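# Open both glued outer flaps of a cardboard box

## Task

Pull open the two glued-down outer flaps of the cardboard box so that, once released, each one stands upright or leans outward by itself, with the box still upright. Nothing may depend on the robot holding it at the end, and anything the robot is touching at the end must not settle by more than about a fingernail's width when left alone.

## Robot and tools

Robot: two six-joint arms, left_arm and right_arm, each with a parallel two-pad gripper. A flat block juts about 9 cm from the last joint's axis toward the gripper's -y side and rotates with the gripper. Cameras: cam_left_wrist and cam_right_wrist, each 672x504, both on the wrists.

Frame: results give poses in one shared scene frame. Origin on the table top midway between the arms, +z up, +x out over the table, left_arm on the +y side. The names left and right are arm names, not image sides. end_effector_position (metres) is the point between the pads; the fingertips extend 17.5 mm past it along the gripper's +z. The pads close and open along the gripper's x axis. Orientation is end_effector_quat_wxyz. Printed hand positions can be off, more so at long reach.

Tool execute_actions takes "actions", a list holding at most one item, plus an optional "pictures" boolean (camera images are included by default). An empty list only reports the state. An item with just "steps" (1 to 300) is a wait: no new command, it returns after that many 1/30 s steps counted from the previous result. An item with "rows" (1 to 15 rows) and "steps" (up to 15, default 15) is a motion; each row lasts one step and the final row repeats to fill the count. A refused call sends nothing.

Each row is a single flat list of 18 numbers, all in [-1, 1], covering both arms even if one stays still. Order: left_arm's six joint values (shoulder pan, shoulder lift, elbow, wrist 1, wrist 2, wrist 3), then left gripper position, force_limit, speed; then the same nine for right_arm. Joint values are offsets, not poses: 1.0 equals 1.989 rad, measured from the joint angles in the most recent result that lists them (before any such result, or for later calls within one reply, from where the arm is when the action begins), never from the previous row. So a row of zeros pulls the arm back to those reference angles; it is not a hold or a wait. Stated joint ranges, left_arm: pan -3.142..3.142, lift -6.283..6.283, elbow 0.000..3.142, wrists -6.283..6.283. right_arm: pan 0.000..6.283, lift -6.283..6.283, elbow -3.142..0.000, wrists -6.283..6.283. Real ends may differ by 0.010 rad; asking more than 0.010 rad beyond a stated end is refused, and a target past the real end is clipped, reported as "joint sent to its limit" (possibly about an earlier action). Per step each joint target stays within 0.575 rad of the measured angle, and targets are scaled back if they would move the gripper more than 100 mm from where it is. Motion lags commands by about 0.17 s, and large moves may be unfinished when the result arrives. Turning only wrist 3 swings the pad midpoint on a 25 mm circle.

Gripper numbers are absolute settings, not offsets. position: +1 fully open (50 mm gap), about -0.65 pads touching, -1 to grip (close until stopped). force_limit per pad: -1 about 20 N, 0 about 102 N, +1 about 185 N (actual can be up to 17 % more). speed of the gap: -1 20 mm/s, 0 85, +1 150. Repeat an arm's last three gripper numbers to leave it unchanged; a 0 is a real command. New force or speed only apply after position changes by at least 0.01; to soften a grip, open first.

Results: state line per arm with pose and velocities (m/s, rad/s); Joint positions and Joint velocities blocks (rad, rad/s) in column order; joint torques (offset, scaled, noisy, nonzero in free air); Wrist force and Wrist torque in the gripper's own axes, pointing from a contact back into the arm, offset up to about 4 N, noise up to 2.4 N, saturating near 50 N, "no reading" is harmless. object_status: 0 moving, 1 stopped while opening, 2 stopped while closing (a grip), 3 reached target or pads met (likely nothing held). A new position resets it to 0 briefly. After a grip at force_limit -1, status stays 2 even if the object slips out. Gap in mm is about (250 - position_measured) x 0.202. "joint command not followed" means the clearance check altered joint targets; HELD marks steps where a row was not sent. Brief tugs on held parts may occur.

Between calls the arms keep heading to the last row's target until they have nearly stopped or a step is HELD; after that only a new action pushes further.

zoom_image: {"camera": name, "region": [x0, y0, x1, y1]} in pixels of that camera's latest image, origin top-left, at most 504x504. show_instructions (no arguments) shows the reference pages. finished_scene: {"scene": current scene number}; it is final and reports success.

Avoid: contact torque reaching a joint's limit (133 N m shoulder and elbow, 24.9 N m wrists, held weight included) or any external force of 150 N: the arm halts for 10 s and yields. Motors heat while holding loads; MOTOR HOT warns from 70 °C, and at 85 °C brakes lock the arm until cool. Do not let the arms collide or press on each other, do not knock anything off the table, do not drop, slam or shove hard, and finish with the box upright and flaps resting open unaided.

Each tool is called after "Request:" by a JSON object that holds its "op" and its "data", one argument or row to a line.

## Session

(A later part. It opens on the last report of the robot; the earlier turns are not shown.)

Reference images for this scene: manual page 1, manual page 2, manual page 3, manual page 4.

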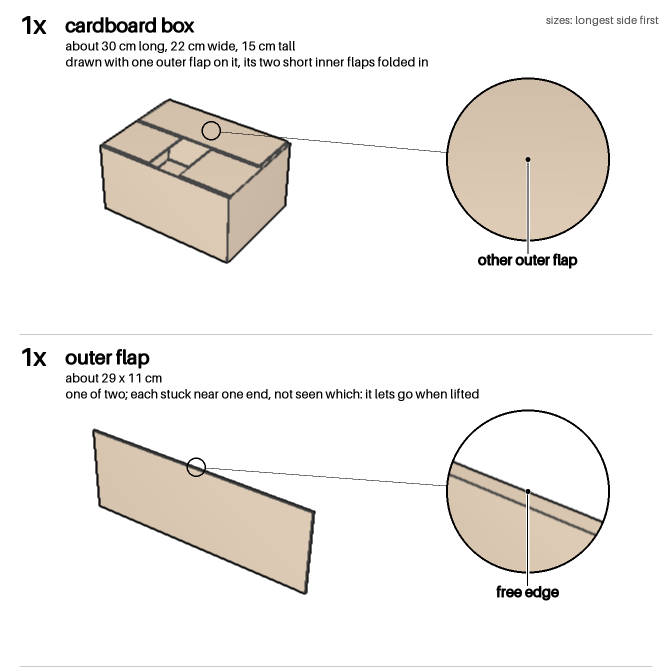

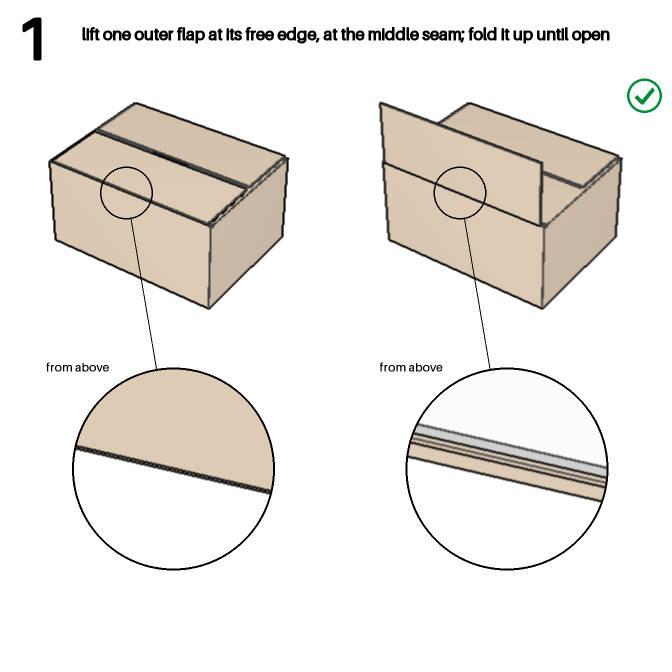

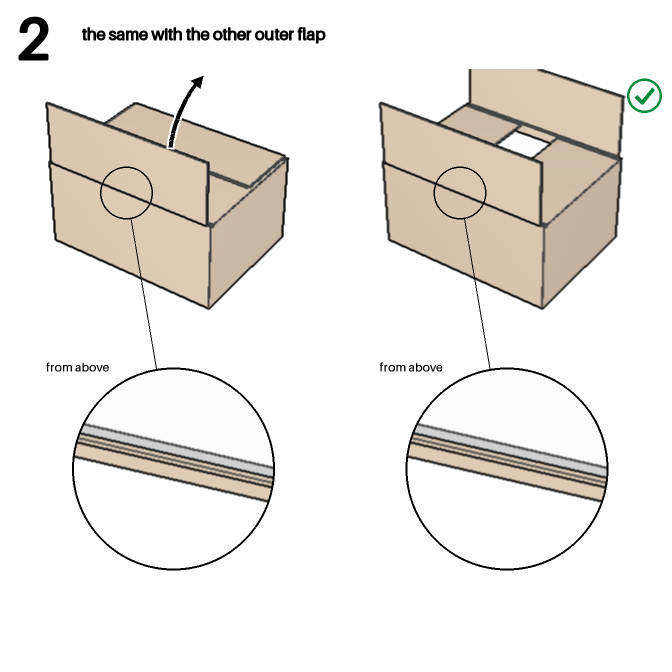

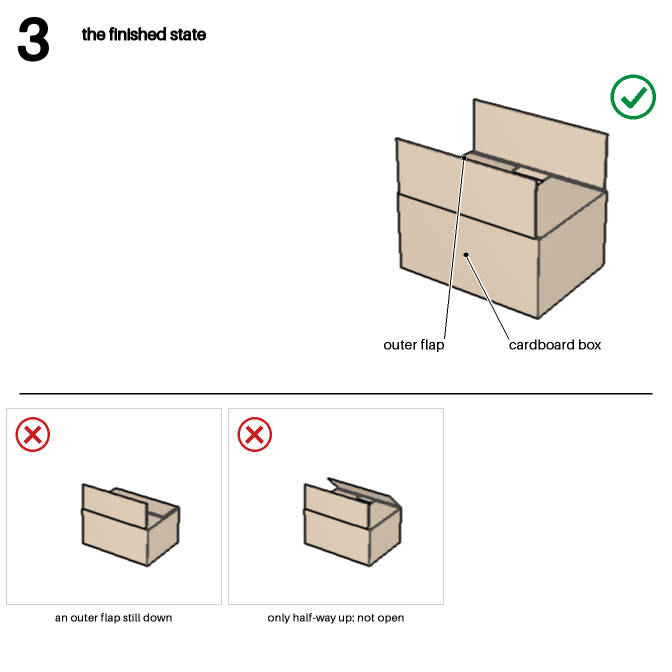

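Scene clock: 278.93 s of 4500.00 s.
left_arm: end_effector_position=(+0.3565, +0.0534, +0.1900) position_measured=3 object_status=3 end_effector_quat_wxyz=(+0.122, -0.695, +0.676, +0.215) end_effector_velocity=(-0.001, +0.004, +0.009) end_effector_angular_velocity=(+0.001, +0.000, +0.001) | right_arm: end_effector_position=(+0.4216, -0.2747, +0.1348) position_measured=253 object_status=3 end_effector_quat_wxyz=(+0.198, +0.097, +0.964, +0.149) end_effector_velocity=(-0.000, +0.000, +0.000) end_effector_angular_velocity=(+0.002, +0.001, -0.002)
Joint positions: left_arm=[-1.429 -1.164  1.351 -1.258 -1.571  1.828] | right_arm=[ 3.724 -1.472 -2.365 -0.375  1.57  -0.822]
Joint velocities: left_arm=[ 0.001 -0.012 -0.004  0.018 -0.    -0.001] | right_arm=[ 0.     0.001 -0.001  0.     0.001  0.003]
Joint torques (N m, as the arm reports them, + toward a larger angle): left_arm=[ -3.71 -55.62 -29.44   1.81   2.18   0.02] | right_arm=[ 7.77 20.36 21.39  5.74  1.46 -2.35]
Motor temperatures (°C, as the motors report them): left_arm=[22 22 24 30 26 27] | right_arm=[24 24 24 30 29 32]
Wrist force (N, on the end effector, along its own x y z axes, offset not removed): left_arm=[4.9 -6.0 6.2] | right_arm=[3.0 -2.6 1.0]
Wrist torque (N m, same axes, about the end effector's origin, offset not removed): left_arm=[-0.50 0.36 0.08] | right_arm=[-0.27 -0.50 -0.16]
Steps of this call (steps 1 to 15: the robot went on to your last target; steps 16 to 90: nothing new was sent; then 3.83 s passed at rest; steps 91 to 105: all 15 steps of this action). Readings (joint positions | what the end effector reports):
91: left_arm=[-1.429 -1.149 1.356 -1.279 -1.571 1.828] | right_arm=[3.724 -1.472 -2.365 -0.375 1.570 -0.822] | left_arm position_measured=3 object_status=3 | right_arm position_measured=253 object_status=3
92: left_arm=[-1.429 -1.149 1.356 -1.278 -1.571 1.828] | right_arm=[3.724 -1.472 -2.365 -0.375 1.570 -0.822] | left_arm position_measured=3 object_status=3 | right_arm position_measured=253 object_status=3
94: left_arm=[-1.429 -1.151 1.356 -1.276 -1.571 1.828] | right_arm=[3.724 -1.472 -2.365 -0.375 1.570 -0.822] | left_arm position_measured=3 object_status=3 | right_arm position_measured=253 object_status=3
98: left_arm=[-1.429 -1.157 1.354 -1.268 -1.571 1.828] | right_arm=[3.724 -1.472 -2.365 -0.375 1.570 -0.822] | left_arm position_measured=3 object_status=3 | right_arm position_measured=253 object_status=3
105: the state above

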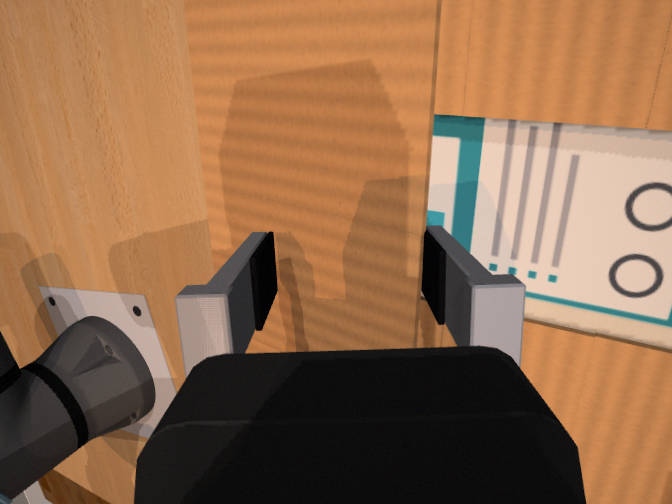

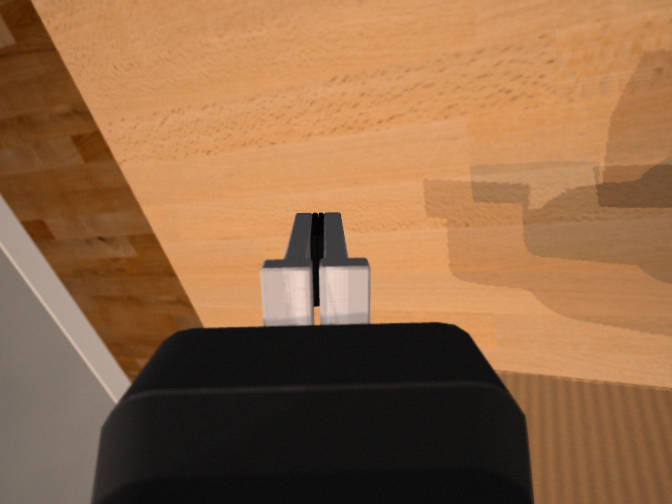

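Request:
{"op": "execute_actions", "data": {
  "actions": [
    {"rows":[[0,-0.0036,-0.001,0.0046,0,0,1,0,0,0,0,0,0,0,0,-1,0,0],[0,-0.0036,-0.001,0.0046,0,0,1,0,0,0,0,0,0,0,0,-1,0,0],[0,-0.0036,-0.001,0.0046,0,0,1,0,0,0,0,0,0,0,0,-1,0,0],[0,-0.0072,-0.002,0.0092,0,0,1,0,0,0,0,0,0,0,0,-1,0,0],[0,-0.0072,-0.002,0.0092,0,0,1,0,0,0,0,0,0,0,0,-1,0,0],[0,-0.0072,-0.002,0.0092,0,0,1,0,0,0,0,0,0,0,0,-1,0,0],[0,-0.0107,-0.003,0.0138,0,0,1,0,0,0,0,0,0,0,0,-1,0,0]]}
  ]
}}

Scene clock: 300.23 s of 4500.00 s.
left_arm: end_effector_position=(+0.3548, +0.0592, +0.2029) position_measured=3 object_status=3 end_effector_quat_wxyz=(+0.122, -0.694, +0.676, +0.215) end_effector_velocity=(-0.001, +0.005, +0.009) end_effector_angular_velocity=(+0.001, +0.001, +0.001) | right_arm: end_effector_position=(+0.4216, -0.2747, +0.1348) position_measured=253 object_status=3 end_effector_quat_wxyz=(+0.198, +0.097, +0.964, +0.149) end_effector_velocity=(+0.000, -0.000, +0.001) end_effector_angular_velocity=(+0.000, -0.001, -0.001)
Joint positions: left_arm=[-1.429 -1.184  1.346 -1.232 -1.571  1.828] | right_arm=[ 3.724 -1.472 -2.365 -0.375  1.57  -0.822]
Joint velocities: left_arm=[ 0.002 -0.014 -0.003  0.018 -0.     0.   ] | right_arm=[ 0.     0.002  0.    -0.001 -0.     0.001]
Joint torques (N m, as the arm reports them, + toward a larger angle): left_arm=[  2.84 -53.82 -30.26   0.06   2.29  -0.02] | right_arm=[ 8.07 21.35 20.35  5.6  -1.46 -2.2 ]
Motor temperatures (°C, as the motors report them): left_arm=[22 22 24 30 26 27] | right_arm=[24 24 24 30 29 32]
Wrist force (N, on the end effector, along its own x y z axes, offset not removed): left_arm=[-0.5 -3.7 2.7] | right_arm=[-0.8 -0.7 0.7]
Wrist torque (N m, same axes, about the end effector's origin, offset not removed): left_arm=[-0.53 0.09 0.13] | right_arm=[0.19 0.18 0.04]
Steps of this call (steps 1 to 15: the robot went on to your last target; steps 16 to 90: nothing new was sent; then 17.80 s passed at rest; steps 91 to 105: all 15 steps of this action). Readings (joint positions | what the end effector reports):
91: left_arm=[-1.429 -1.166 1.351 -1.255 -1.571 1.828] | right_arm=[3.724 -1.472 -2.365 -0.375 1.570 -0.822] | left_arm position_measured=3 object_status=3 | right_arm position_measured=253 object_status=3
92: left_arm=[-1.429 -1.167 1.351 -1.255 -1.571 1.828] | right_arm=[3.724 -1.472 -2.365 -0.375 1.570 -0.822] | left_arm position_measured=3 object_status=3 | right_arm position_measured=253 object_status=3
94: left_arm=[-1.429 -1.168 1.350 -1.253 -1.571 1.828] | right_arm=[3.724 -1.472 -2.365 -0.375 1.570 -0.822] | left_arm position_measured=3 object_status=3 | right_arm position_measured=253 object_status=3
98: left_arm=[-1.429 -1.175 1.348 -1.244 -1.571 1.828] | right_arm=[3.724 -1.472 -2.365 -0.375 1.570 -0.822] | left_arm position_measured=3 object_status=3 | right_arm position_measured=253 object_status=3
105: the state above

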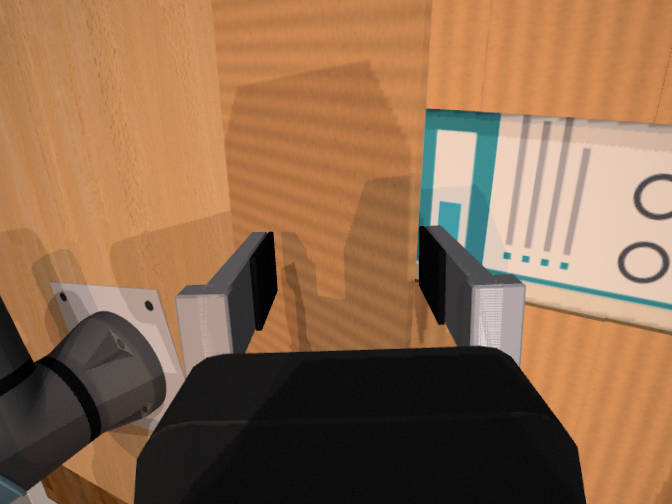

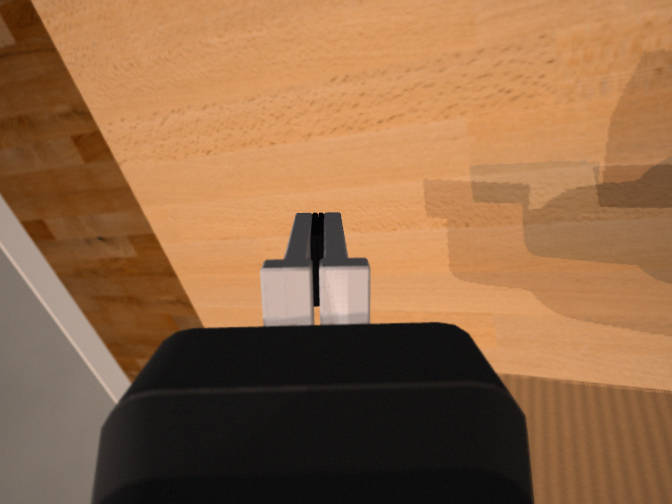

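Request:
{"op": "execute_actions", "data": {
  "actions": [
    {"rows":[[0,-0.0125,0.0147,-0.0024,0,0,1,0,0,0,0,0,0,0,0,-1,0,0],[0,-0.0125,0.0147,-0.0024,0,0,1,0,0,0,0,0,0,0,0,-1,0,0],[0,-0.0125,0.0147,-0.0024,0,0,1,0,0,0,0,0,0,0,0,-1,0,0],[0,-0.025,0.0294,-0.0048,0,0,1,0,0,0,0,0,0,0,0,-1,0,0],[0,-0.025,0.0294,-0.0048,0,0,1,0,0,0,0,0,0,0,0,-1,0,0],[0,-0.025,0.0294,-0.0048,0,0,1,0,0,0,0,0,0,0,0,-1,0,0],[0,-0.025,0.0294,-0.0048,0,0,1,0,0,0,0,0,0,0,0,-1,0,0],[0,-0.025,0.0294,-0.0048,0,0,1,0,0,0,0,0,0,0,0,-1,0,0],[0,-0.044,0.0365,0.0072,0,0,1,0,0,0,0,0,0,0,0,-1,0,0],[0,-0.044,0.0365,0.0072,0,0,1,0,0,0,0,0,0,0,0,-1,0,0],[0,-0.044,0.0365,0.0072,0,0,1,0,0,0,0,0,0,0,0,-1,0,0],[0,-0.0631,0.0435,0.0193,0,0,1,0,0,0,0,0,0,0,0,-1,0,0]]}
  ],
  "pictures": false
}}

Request:
{"op": "execute_actions", "data": {
  "actions": [
    {"steps":15}
  ]
}}

Scene clock: 314.60 s of 4500.00 s.
left_arm: end_effector_position=(+0.3451, +0.0925, +0.2226) position_measured=3 object_status=3 end_effector_quat_wxyz=(+0.122, -0.694, +0.676, +0.215) end_effector_velocity=(-0.029, +0.097, +0.097) end_effector_angular_velocity=(-0.008, -0.002, -0.002) | right_arm: end_effector_position=(+0.4216, -0.2747, +0.1348) position_measured=253 object_status=3 end_effector_quat_wxyz=(+0.198, +0.097, +0.964, +0.149) end_effector_velocity=(-0.000, +0.000, +0.000) end_effector_angular_velocity=(+0.001, +0.001, -0.001)
Joint positions: left_arm=[-1.429 -1.273  1.417 -1.214 -1.571  1.828] | right_arm=[ 3.724 -1.472 -2.365 -0.375  1.57  -0.822]
Joint velocities: left_arm=[-0.002 -0.277  0.116  0.153 -0.    -0.   ] | right_arm=[-0.     0.     0.    -0.001  0.001  0.002]
Joint torques (N m, as the arm reports them, + toward a larger angle): left_arm=[  0.17 -41.48 -17.2    0.76   2.08  -0.02] | right_arm=[ 8.8  21.19 20.42  5.65  1.41 -1.98]
Motor temperatures (°C, as the motors report them): left_arm=[22 22 24 30 26 27] | right_arm=[24 24 24 30 29 32]
Wrist force (N, on the end effector, along its own x y z axes, offset not removed): left_arm=[-1.6 -0.9 -0.6] | right_arm=[-2.1 -2.0 -1.4]
Wrist torque (N m, same axes, about the end effector's origin, offset not removed): left_arm=[0.06 0.58 0.34] | right_arm=[-0.25 0.50 -0.03]
Steps of this call (steps 1 to 15: the robot went on to your last target; steps 16 to 90: nothing new was sent; then 10.87 s passed at rest; steps 91 to 105: all 15 steps of this action). Readings (joint positions | what the end effector reports):
91: left_arm=[-1.429 -1.186 1.345 -1.230 -1.571 1.828] | right_arm=[3.724 -1.472 -2.365 -0.375 1.570 -0.822] | left_arm position_measured=3 object_status=3 | right_arm position_measured=253 object_status=3
92: left_arm=[-1.429 -1.187 1.347 -1.231 -1.571 1.828] | right_arm=[3.724 -1.472 -2.365 -0.375 1.570 -0.822] | left_arm position_measured=3 object_status=3 | right_arm position_measured=253 object_status=3
94: left_arm=[-1.429 -1.195 1.357 -1.233 -1.571 1.828] | right_arm=[3.724 -1.472 -2.365 -0.375 1.570 -0.822] | left_arm position_measured=3 object_status=3 | right_arm position_measured=253 object_status=3
98: left_arm=[-1.429 -1.217 1.384 -1.238 -1.571 1.828] | right_arm=[3.724 -1.472 -2.365 -0.375 1.570 -0.822] | left_arm position_measured=3 object_status=3 | right_arm position_measured=253 object_status=3
105: the state above

Scene clock: 315.10 s of 4500.00 s.
left_arm: end_effector_position=(+0.3414, +0.1052, +0.2347) position_measured=3 object_status=3 end_effector_quat_wxyz=(+0.122, -0.695, +0.676, +0.215) end_effector_velocity=(-0.000, +0.003, +0.002) end_effector_angular_velocity=(+0.001, +0.000, +0.000) | right_arm: end_effector_position=(+0.4216, -0.2747, +0.1348) position_measured=253 object_status=3 end_effector_quat_wxyz=(+0.198, +0.097, +0.964, +0.149) end_effector_velocity=(+0.000, +0.000, +0.000) end_effector_angular_velocity=(+0.001, -0.001, -0.000)
Joint positions: left_arm=[-1.429 -1.309  1.432 -1.194 -1.571  1.828] | right_arm=[ 3.724 -1.472 -2.365 -0.375  1.57  -0.822]
Joint velocities: left_arm=[ 0.001 -0.006  0.003  0.003  0.     0.001] | right_arm=[ 0.     0.001 -0.     0.001 -0.     0.   ]
Joint torques (N m, as the arm reports them, + toward a larger angle): left_arm=[  4.73 -46.1  -18.24   0.64   2.27   0.01] | right_arm=[ 7.21 20.54 20.23  5.97  0.32 -2.1 ]
Motor temperatures (°C, as the motors report them): left_arm=[22 22 24 30 26 27] | right_arm=[24 24 24 30 29 32]
Wrist force (N, on the end effector, along its own x y z axes, offset not removed): left_arm=[-0.2 -3.8 1.9] | right_arm=[0.3 0.1 0.7]
Wrist torque (N m, same axes, about the end effector's origin, offset not removed): left_arm=[-0.43 0.25 0.07] | right_arm=[0.09 0.00 -0.18]
Steps of this call (steps 1 to 15: the robot went on to your last target). Readings (joint positions | what the end effector reports):
1: left_arm=[-1.429 -1.282 1.420 -1.210 -1.571 1.828] | right_arm=[3.724 -1.472 -2.365 -0.375 1.570 -0.822] | left_arm position_measured=3 object_status=3 | right_arm position_measured=253 object_status=3
2: left_arm=[-1.429 -1.288 1.423 -1.206 -1.571 1.828] | right_arm=[3.724 -1.472 -2.365 -0.375 1.570 -0.822] | left_arm position_measured=3 object_status=3 | right_arm position_measured=253 object_status=3
4: left_arm=[-1.429 -1.297 1.427 -1.201 -1.571 1.828] | right_arm=[3.724 -1.472 -2.365 -0.375 1.570 -0.822] | left_arm position_measured=3 object_status=3 | right_arm position_measured=253 object_status=3
8: left_arm=[-1.429 -1.305 1.430 -1.197 -1.571 1.828] | right_arm=[3.724 -1.472 -2.365 -0.375 1.570 -0.822] | left_arm position_measured=3 object_status=3 | right_arm position_measured=253 object_status=3
15: the state above

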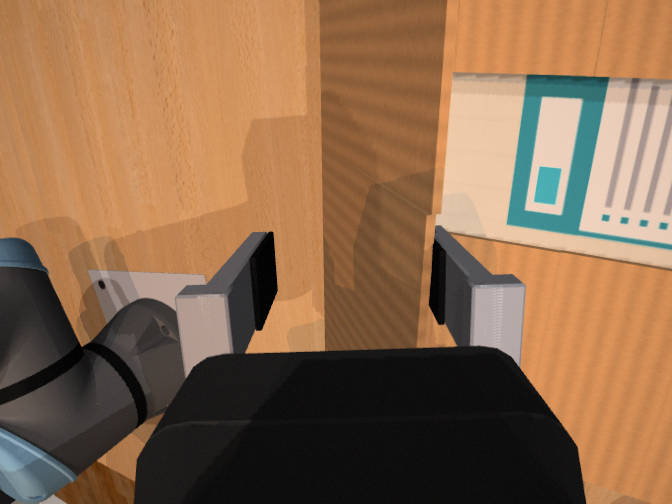

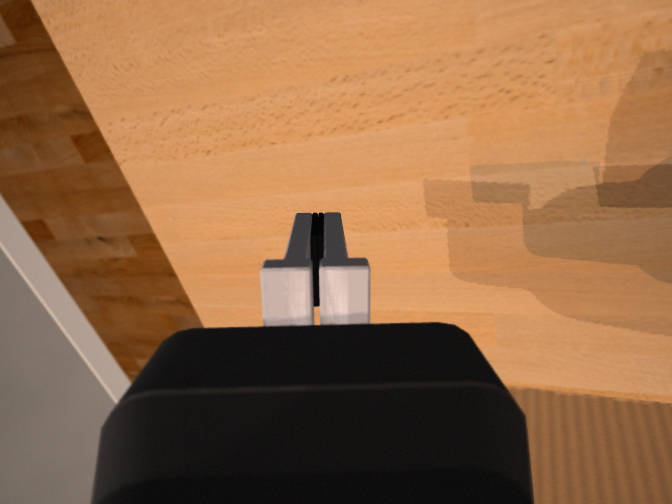

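Request:
{"op": "execute_actions", "data": {
  "actions": [
    {"rows":[[0,-0.019,0.016,0.003,0,0,1,0,0,0,0,0,0,0,0,-1,0,0],[0,-0.019,0.016,0.003,0,0,1,0,0,0,0,0,0,0,0,-1,0,0],[0,-0.019,0.016,0.003,0,0,1,0,0,0,0,0,0,0,0,-1,0,0],[0,-0.038,0.032,0.006,0,0,1,0,0,0,0,0,0,0,0,-1,0,0],[0,-0.038,0.032,0.006,0,0,1,0,0,0,0,0,0,0,0,-1,0,0],[0,-0.038,0.032,0.006,0,0,1,0,0,0,0,0,0,0,0,-1,0,0],[0,-0.057,0.048,0.009,0,0,1,0,0,0,0,0,0,0,0,-1,0,0],[0,-0.057,0.048,0.009,0,0,1,0,0,0,0,0,0,0,0,-1,0,0],[0,-0.057,0.048,0.009,0,0,1,0,0,0,0,0,0,0,0,-1,0,0],[0,-0.076,0.064,0.012,0,0,1,0,0,0,0,0,0,0,0,-1,0,0],[0,-0.076,0.064,0.012,0,0,1,0,0,0,0,0,0,0,0,-1,0,0],[0,-0.076,0.064,0.012,0,0,1,0,0,0,0,0,0,0,0,-1,0,0],[0,-0.0955,0.0804,0.0152,0,0,1,0,0,0,0,0,0,0,0,-1,0,0]]}
  ],
  "pictures": false
}}

Request:
{"op": "execute_actions", "data": {
  "actions": [
    {"steps":18}
  ]
}}

Scene clock: 328.87 s of 4500.00 s.
left_arm: end_effector_position=(+0.3257, +0.1589, +0.2541) position_measured=3 object_status=3 end_effector_quat_wxyz=(+0.122, -0.694, +0.676, +0.216) end_effector_velocity=(-0.045, +0.155, +0.048) end_effector_angular_velocity=(-0.008, -0.002, +0.001) | right_arm: end_effector_position=(+0.4216, -0.2747, +0.1348) position_measured=253 object_status=3 end_effector_quat_wxyz=(+0.198, +0.097, +0.964, +0.149) end_effector_velocity=(-0.001, -0.000, -0.000) end_effector_angular_velocity=(+0.001, +0.001, +0.000)
Joint positions: left_arm=[-1.429 -1.445  1.547 -1.173 -1.571  1.828] | right_arm=[ 3.724 -1.472 -2.365 -0.375  1.57  -0.822]
Joint velocities: left_arm=[ 0.001 -0.395  0.327  0.061 -0.    -0.   ] | right_arm=[ 0.     0.001 -0.001 -0.001  0.001  0.001]
Joint torques (N m, as the arm reports them, + toward a larger angle): left_arm=[  0.73 -34.52 -17.02   0.55   2.21   0.01] | right_arm=[ 7.53 22.08 19.94  5.61 -1.58 -2.21]
Motor temperatures (°C, as the motors report them): left_arm=[22 23 24 30 26 27] | right_arm=[24 24 24 30 29 32]
Wrist force (N, on the end effector, along its own x y z axes, offset not removed): left_arm=[0.8 -3.3 1.5] | right_arm=[2.1 -1.1 0.3]
Wrist torque (N m, same axes, about the end effector's origin, offset not removed): left_arm=[-0.34 0.25 0.18] | right_arm=[-0.23 -0.32 -0.06]
Steps of this call (steps 1 to 15: the robot went on to your last target; steps 16 to 90: nothing new was sent; then 10.27 s passed at rest; steps 91 to 105: all 15 steps of this action). Readings (joint positions | what the end effector reports):
91: left_arm=[-1.429 -1.309 1.432 -1.194 -1.571 1.828] | right_arm=[3.724 -1.472 -2.365 -0.375 1.570 -0.822] | left_arm position_measured=3 object_status=3 | right_arm position_measured=253 object_status=3
92: left_arm=[-1.429 -1.312 1.434 -1.194 -1.571 1.828] | right_arm=[3.724 -1.472 -2.365 -0.375 1.570 -0.822] | left_arm position_measured=3 object_status=3 | right_arm position_measured=253 object_status=3
94: left_arm=[-1.429 -1.324 1.445 -1.192 -1.571 1.828] | right_arm=[3.724 -1.472 -2.365 -0.375 1.570 -0.822] | left_arm position_measured=3 object_status=3 | right_arm position_measured=253 object_status=3
98: left_arm=[-1.429 -1.361 1.476 -1.186 -1.571 1.828] | right_arm=[3.724 -1.472 -2.365 -0.375 1.570 -0.822] | left_arm position_measured=3 object_status=3 | right_arm position_measured=253 object_status=3
105: the state above

Scene clock: 329.47 s of 4500.00 s.
left_arm: end_effector_position=(+0.3195, +0.1801, +0.2597) position_measured=3 object_status=3 end_effector_quat_wxyz=(+0.122, -0.695, +0.676, +0.215) end_effector_velocity=(-0.001, +0.002, +0.000) end_effector_angular_velocity=(+0.000, -0.000, +0.000) | right_arm: end_effector_position=(+0.4216, -0.2747, +0.1348) position_measured=253 object_status=3 end_effector_quat_wxyz=(+0.198, +0.097, +0.964, +0.149) end_effector_velocity=(+0.000, +0.001, -0.000) end_effector_angular_velocity=(+0.001, +0.001, +0.001)
Joint positions: left_arm=[-1.429 -1.498  1.591 -1.164 -1.571  1.828] | right_arm=[ 3.724 -1.472 -2.365 -0.375  1.57  -0.822]
Joint velocities: left_arm=[-0.    -0.004  0.004  0.     0.    -0.   ] | right_arm=[ 0.    -0.001  0.001  0.     0.001  0.   ]
Joint torques (N m, as the arm reports them, + toward a larger angle): left_arm=[ -3.24 -37.5  -16.     0.67   2.18   0.15] | right_arm=[ 8.51 20.81 19.8   6.   -0.28 -2.18]
Motor temperatures (°C, as the motors report them): left_arm=[22 23 24 30 26 27] | right_arm=[24 24 24 30 29 32]
Wrist force (N, on the end effector, along its own x y z axes, offset not removed): left_arm=[1.6 -3.9 7.4] | right_arm=[1.6 -1.9 -3.8]
Wrist torque (N m, same axes, about the end effector's origin, offset not removed): left_arm=[-0.51 0.03 0.16] | right_arm=[-0.44 -0.10 -0.18]
Steps of this call (steps 1 to 18: the robot went on to your last target). Readings (joint positions | what the end effector reports):
1: left_arm=[-1.429 -1.457 1.557 -1.171 -1.571 1.828] | right_arm=[3.724 -1.472 -2.365 -0.375 1.570 -0.822] | left_arm position_measured=3 object_status=3 | right_arm position_measured=253 object_status=3
2: left_arm=[-1.429 -1.466 1.565 -1.169 -1.571 1.828] | right_arm=[3.724 -1.472 -2.365 -0.375 1.570 -0.822] | left_arm position_measured=3 object_status=3 | right_arm position_measured=253 object_status=3
4: left_arm=[-1.429 -1.479 1.576 -1.167 -1.571 1.828] | right_arm=[3.724 -1.472 -2.365 -0.375 1.570 -0.822] | left_arm position_measured=3 object_status=3 | right_arm position_measured=253 object_status=3
8: left_arm=[-1.429 -1.492 1.586 -1.165 -1.571 1.828] | right_arm=[3.724 -1.472 -2.365 -0.375 1.570 -0.822] | left_arm position_measured=3 object_status=3 | right_arm position_measured=253 object_status=3
18: the state above

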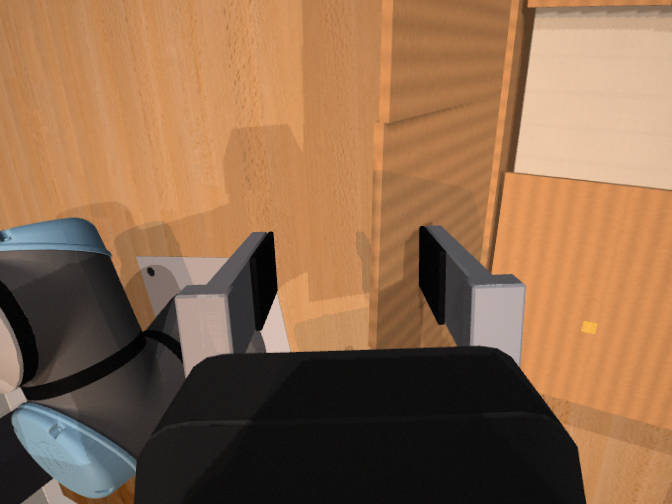

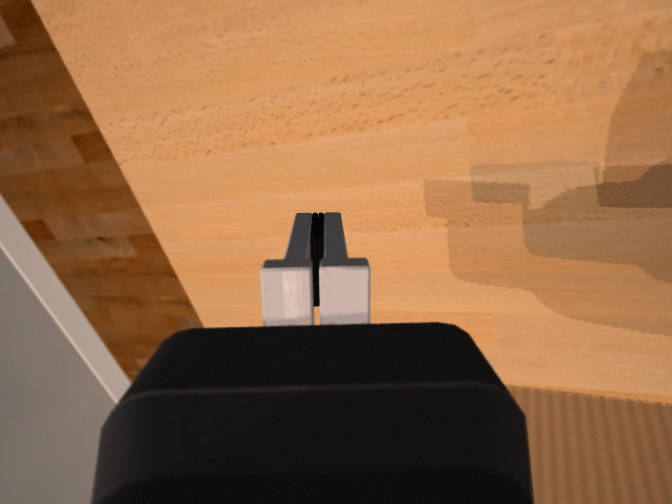

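Request:
{"op": "execute_actions", "data": {
  "actions": [
    {"rows":[[0,0,-0.05,0,0,0,1,0,0,0,0,0,0,0,0,-1,0,0],[0,0,-0.05,0,0,0,1,0,0,0,0,0,0,0,0,-1,0,0],[0,0,-0.05,0,0,0,1,0,0,0,0,0,0,0,0,-1,0,0],[0,0,-0.1,0,0,0,1,0,0,0,0,0,0,0,0,-1,0,0],[0,0,-0.1,0,0,0,1,0,0,0,0,0,0,0,0,-1,0,0],[0,0,-0.1,0,0,0,1,0,0,0,0,0,0,0,0,-1,0,0],[0,0,-0.17,0,0,0,1,0,0,0,0,0,0,0,0,-1,0,0]]}
  ],
  "pictures": false
}}

Request:
{"op": "execute_actions", "data": {
  "actions": [
    {"steps":25}
  ]
}}

Scene clock: 341.37 s of 4500.00 s.
left_arm: end_effector_position=(+0.3419, +0.1032, +0.3774) position_measured=3 object_status=3 end_effector_quat_wxyz=(+0.050, -0.713, +0.694, +0.088) end_effector_velocity=(+0.019, -0.064, +0.138) end_effector_angular_velocity=(-0.306, -0.090, +0.002) | right_arm: end_effector_position=(+0.4216, -0.2747, +0.1348) position_measured=253 object_status=3 end_effector_quat_wxyz=(+0.198, +0.097, +0.964, +0.149) end_effector_velocity=(-0.000, +0.000, +0.000) end_effector_angular_velocity=(+0.001, -0.000, +0.002)
Joint positions: left_arm=[-1.429 -1.498  1.295 -1.164 -1.571  1.828] | right_arm=[ 3.724 -1.472 -2.365 -0.375  1.57  -0.822]
Joint velocities: left_arm=[ 0.001  0.001 -0.319 -0.001 -0.    -0.001] | right_arm=[ 0.     0.001 -0.    -0.     0.001 -0.001]
Joint torques (N m, as the arm reports them, + toward a larger angle): left_arm=[ -2.49 -17.46 -24.48  -2.67   2.27   0.06] | right_arm=[ 8.78 21.57 20.28  5.8   1.25 -2.06]
Motor temperatures (°C, as the motors report them): left_arm=[22 23 24 30 26 27] | right_arm=[24 24 24 30 29 32]
Wrist force (N, on the end effector, along its own x y z axes, offset not removed): left_arm=[3.7 0.2 2.2] | right_arm=[-2.2 -2.8 -1.4]
Wrist torque (N m, same axes, about the end effector's origin, offset not removed): left_arm=[0.06 -0.52 0.00] | right_arm=[-0.48 0.40 0.03]
Steps of this call (steps 1 to 15: the robot went on to your last target; steps 16 to 90: nothing new was sent; then 8.40 s passed at rest; steps 91 to 105: all 15 steps of this action). Readings (joint positions | what the end effector reports):
91: left_arm=[-1.429 -1.499 1.592 -1.164 -1.571 1.828] | right_arm=[3.724 -1.472 -2.365 -0.375 1.570 -0.822] | left_arm position_measured=3 object_status=3 | right_arm position_measured=253 object_status=3
92: left_arm=[-1.429 -1.499 1.589 -1.164 -1.571 1.828] | right_arm=[3.724 -1.472 -2.365 -0.375 1.570 -0.822] | left_arm position_measured=3 object_status=3 | right_arm position_measured=253 object_status=3
94: left_arm=[-1.429 -1.499 1.559 -1.164 -1.571 1.828] | right_arm=[3.724 -1.472 -2.365 -0.375 1.570 -0.822] | left_arm position_measured=3 object_status=3 | right_arm position_measured=253 object_status=3
98: left_arm=[-1.429 -1.498 1.463 -1.164 -1.571 1.828] | right_arm=[3.724 -1.472 -2.365 -0.375 1.570 -0.822] | left_arm position_measured=3 object_status=3 | right_arm position_measured=253 object_status=3
105: the state above

Scene clock: 342.20 s of 4500.00 s.
left_arm: end_effector_position=(+0.3443, +0.0953, +0.3953) position_measured=3 object_status=3 end_effector_quat_wxyz=(+0.040, -0.714, +0.695, +0.070) end_effector_velocity=(-0.001, -0.001, +0.000) end_effector_angular_velocity=(-0.000, +0.000, -0.002) | right_arm: end_effector_position=(+0.4216, -0.2747, +0.1348) position_measured=253 object_status=3 end_effector_quat_wxyz=(+0.198, +0.097, +0.964, +0.149) end_effector_velocity=(+0.000, +0.000, +0.000) end_effector_angular_velocity=(-0.000, -0.001, +0.001)
Joint positions: left_arm=[-1.429 -1.498  1.253 -1.164 -1.571  1.828] | right_arm=[ 3.724 -1.472 -2.365 -0.375  1.57  -0.822]
Joint velocities: left_arm=[-0.002 -0.     0.    -0.    -0.     0.001] | right_arm=[-0.    -0.     0.001  0.001 -0.    -0.001]
Joint torques (N m, as the arm reports them, + toward a larger angle): left_arm=[  3.47 -23.08 -30.22  -1.06   2.23  -0.08] | right_arm=[ 8.19 20.61 21.95  5.83  0.39 -2.09]
Motor temperatures (°C, as the motors report them): left_arm=[22 23 24 30 26 27] | right_arm=[24 24 24 30 29 32]
Wrist force (N, on the end effector, along its own x y z axes, offset not removed): left_arm=[2.1 -1.9 1.3] | right_arm=[0.8 -1.5 -0.4]
Wrist torque (N m, same axes, about the end effector's origin, offset not removed): left_arm=[-0.19 -0.37 0.00] | right_arm=[-0.18 -0.08 -0.18]
Steps of this call (steps 1 to 25: the robot went on to your last target). Readings (joint positions | what the end effector reports):
1: left_arm=[-1.429 -1.498 1.285 -1.164 -1.571 1.828] | right_arm=[3.724 -1.472 -2.365 -0.375 1.570 -0.822] | left_arm position_measured=3 object_status=3 | right_arm position_measured=253 object_status=3
2: left_arm=[-1.429 -1.498 1.278 -1.164 -1.571 1.828] | right_arm=[3.724 -1.472 -2.365 -0.375 1.570 -0.822] | left_arm position_measured=3 object_status=3 | right_arm position_measured=253 object_status=3
4: left_arm=[-1.429 -1.498 1.268 -1.164 -1.571 1.828] | right_arm=[3.724 -1.472 -2.365 -0.375 1.570 -0.822] | left_arm position_measured=3 object_status=3 | right_arm position_measured=253 object_status=3
8: left_arm=[-1.429 -1.498 1.259 -1.164 -1.571 1.828] | right_arm=[3.724 -1.472 -2.365 -0.375 1.570 -0.822] | left_arm position_measured=3 object_status=3 | right_arm position_measured=253 object_status=3
25: the state above

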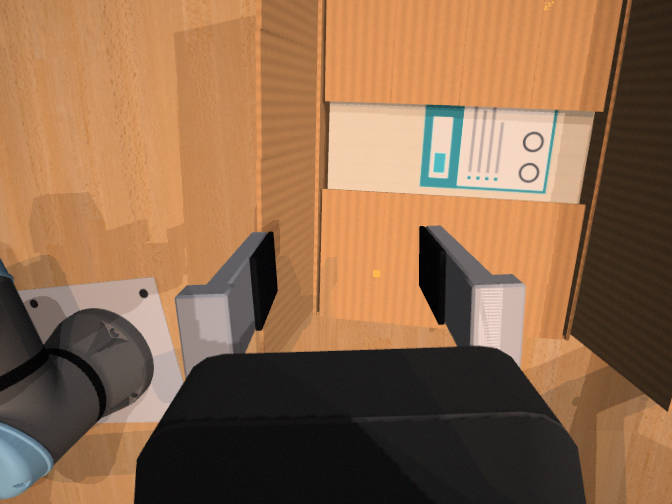

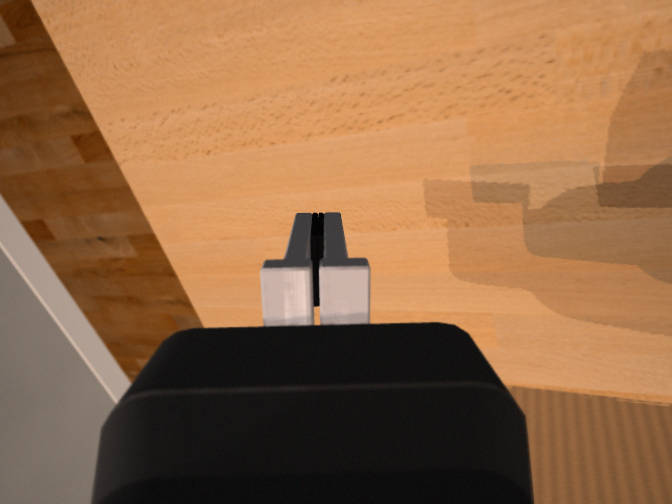

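Request:
{"op": "finished_scene", "data": {
  "scene": 2
}}

The scene is finished: the task was done.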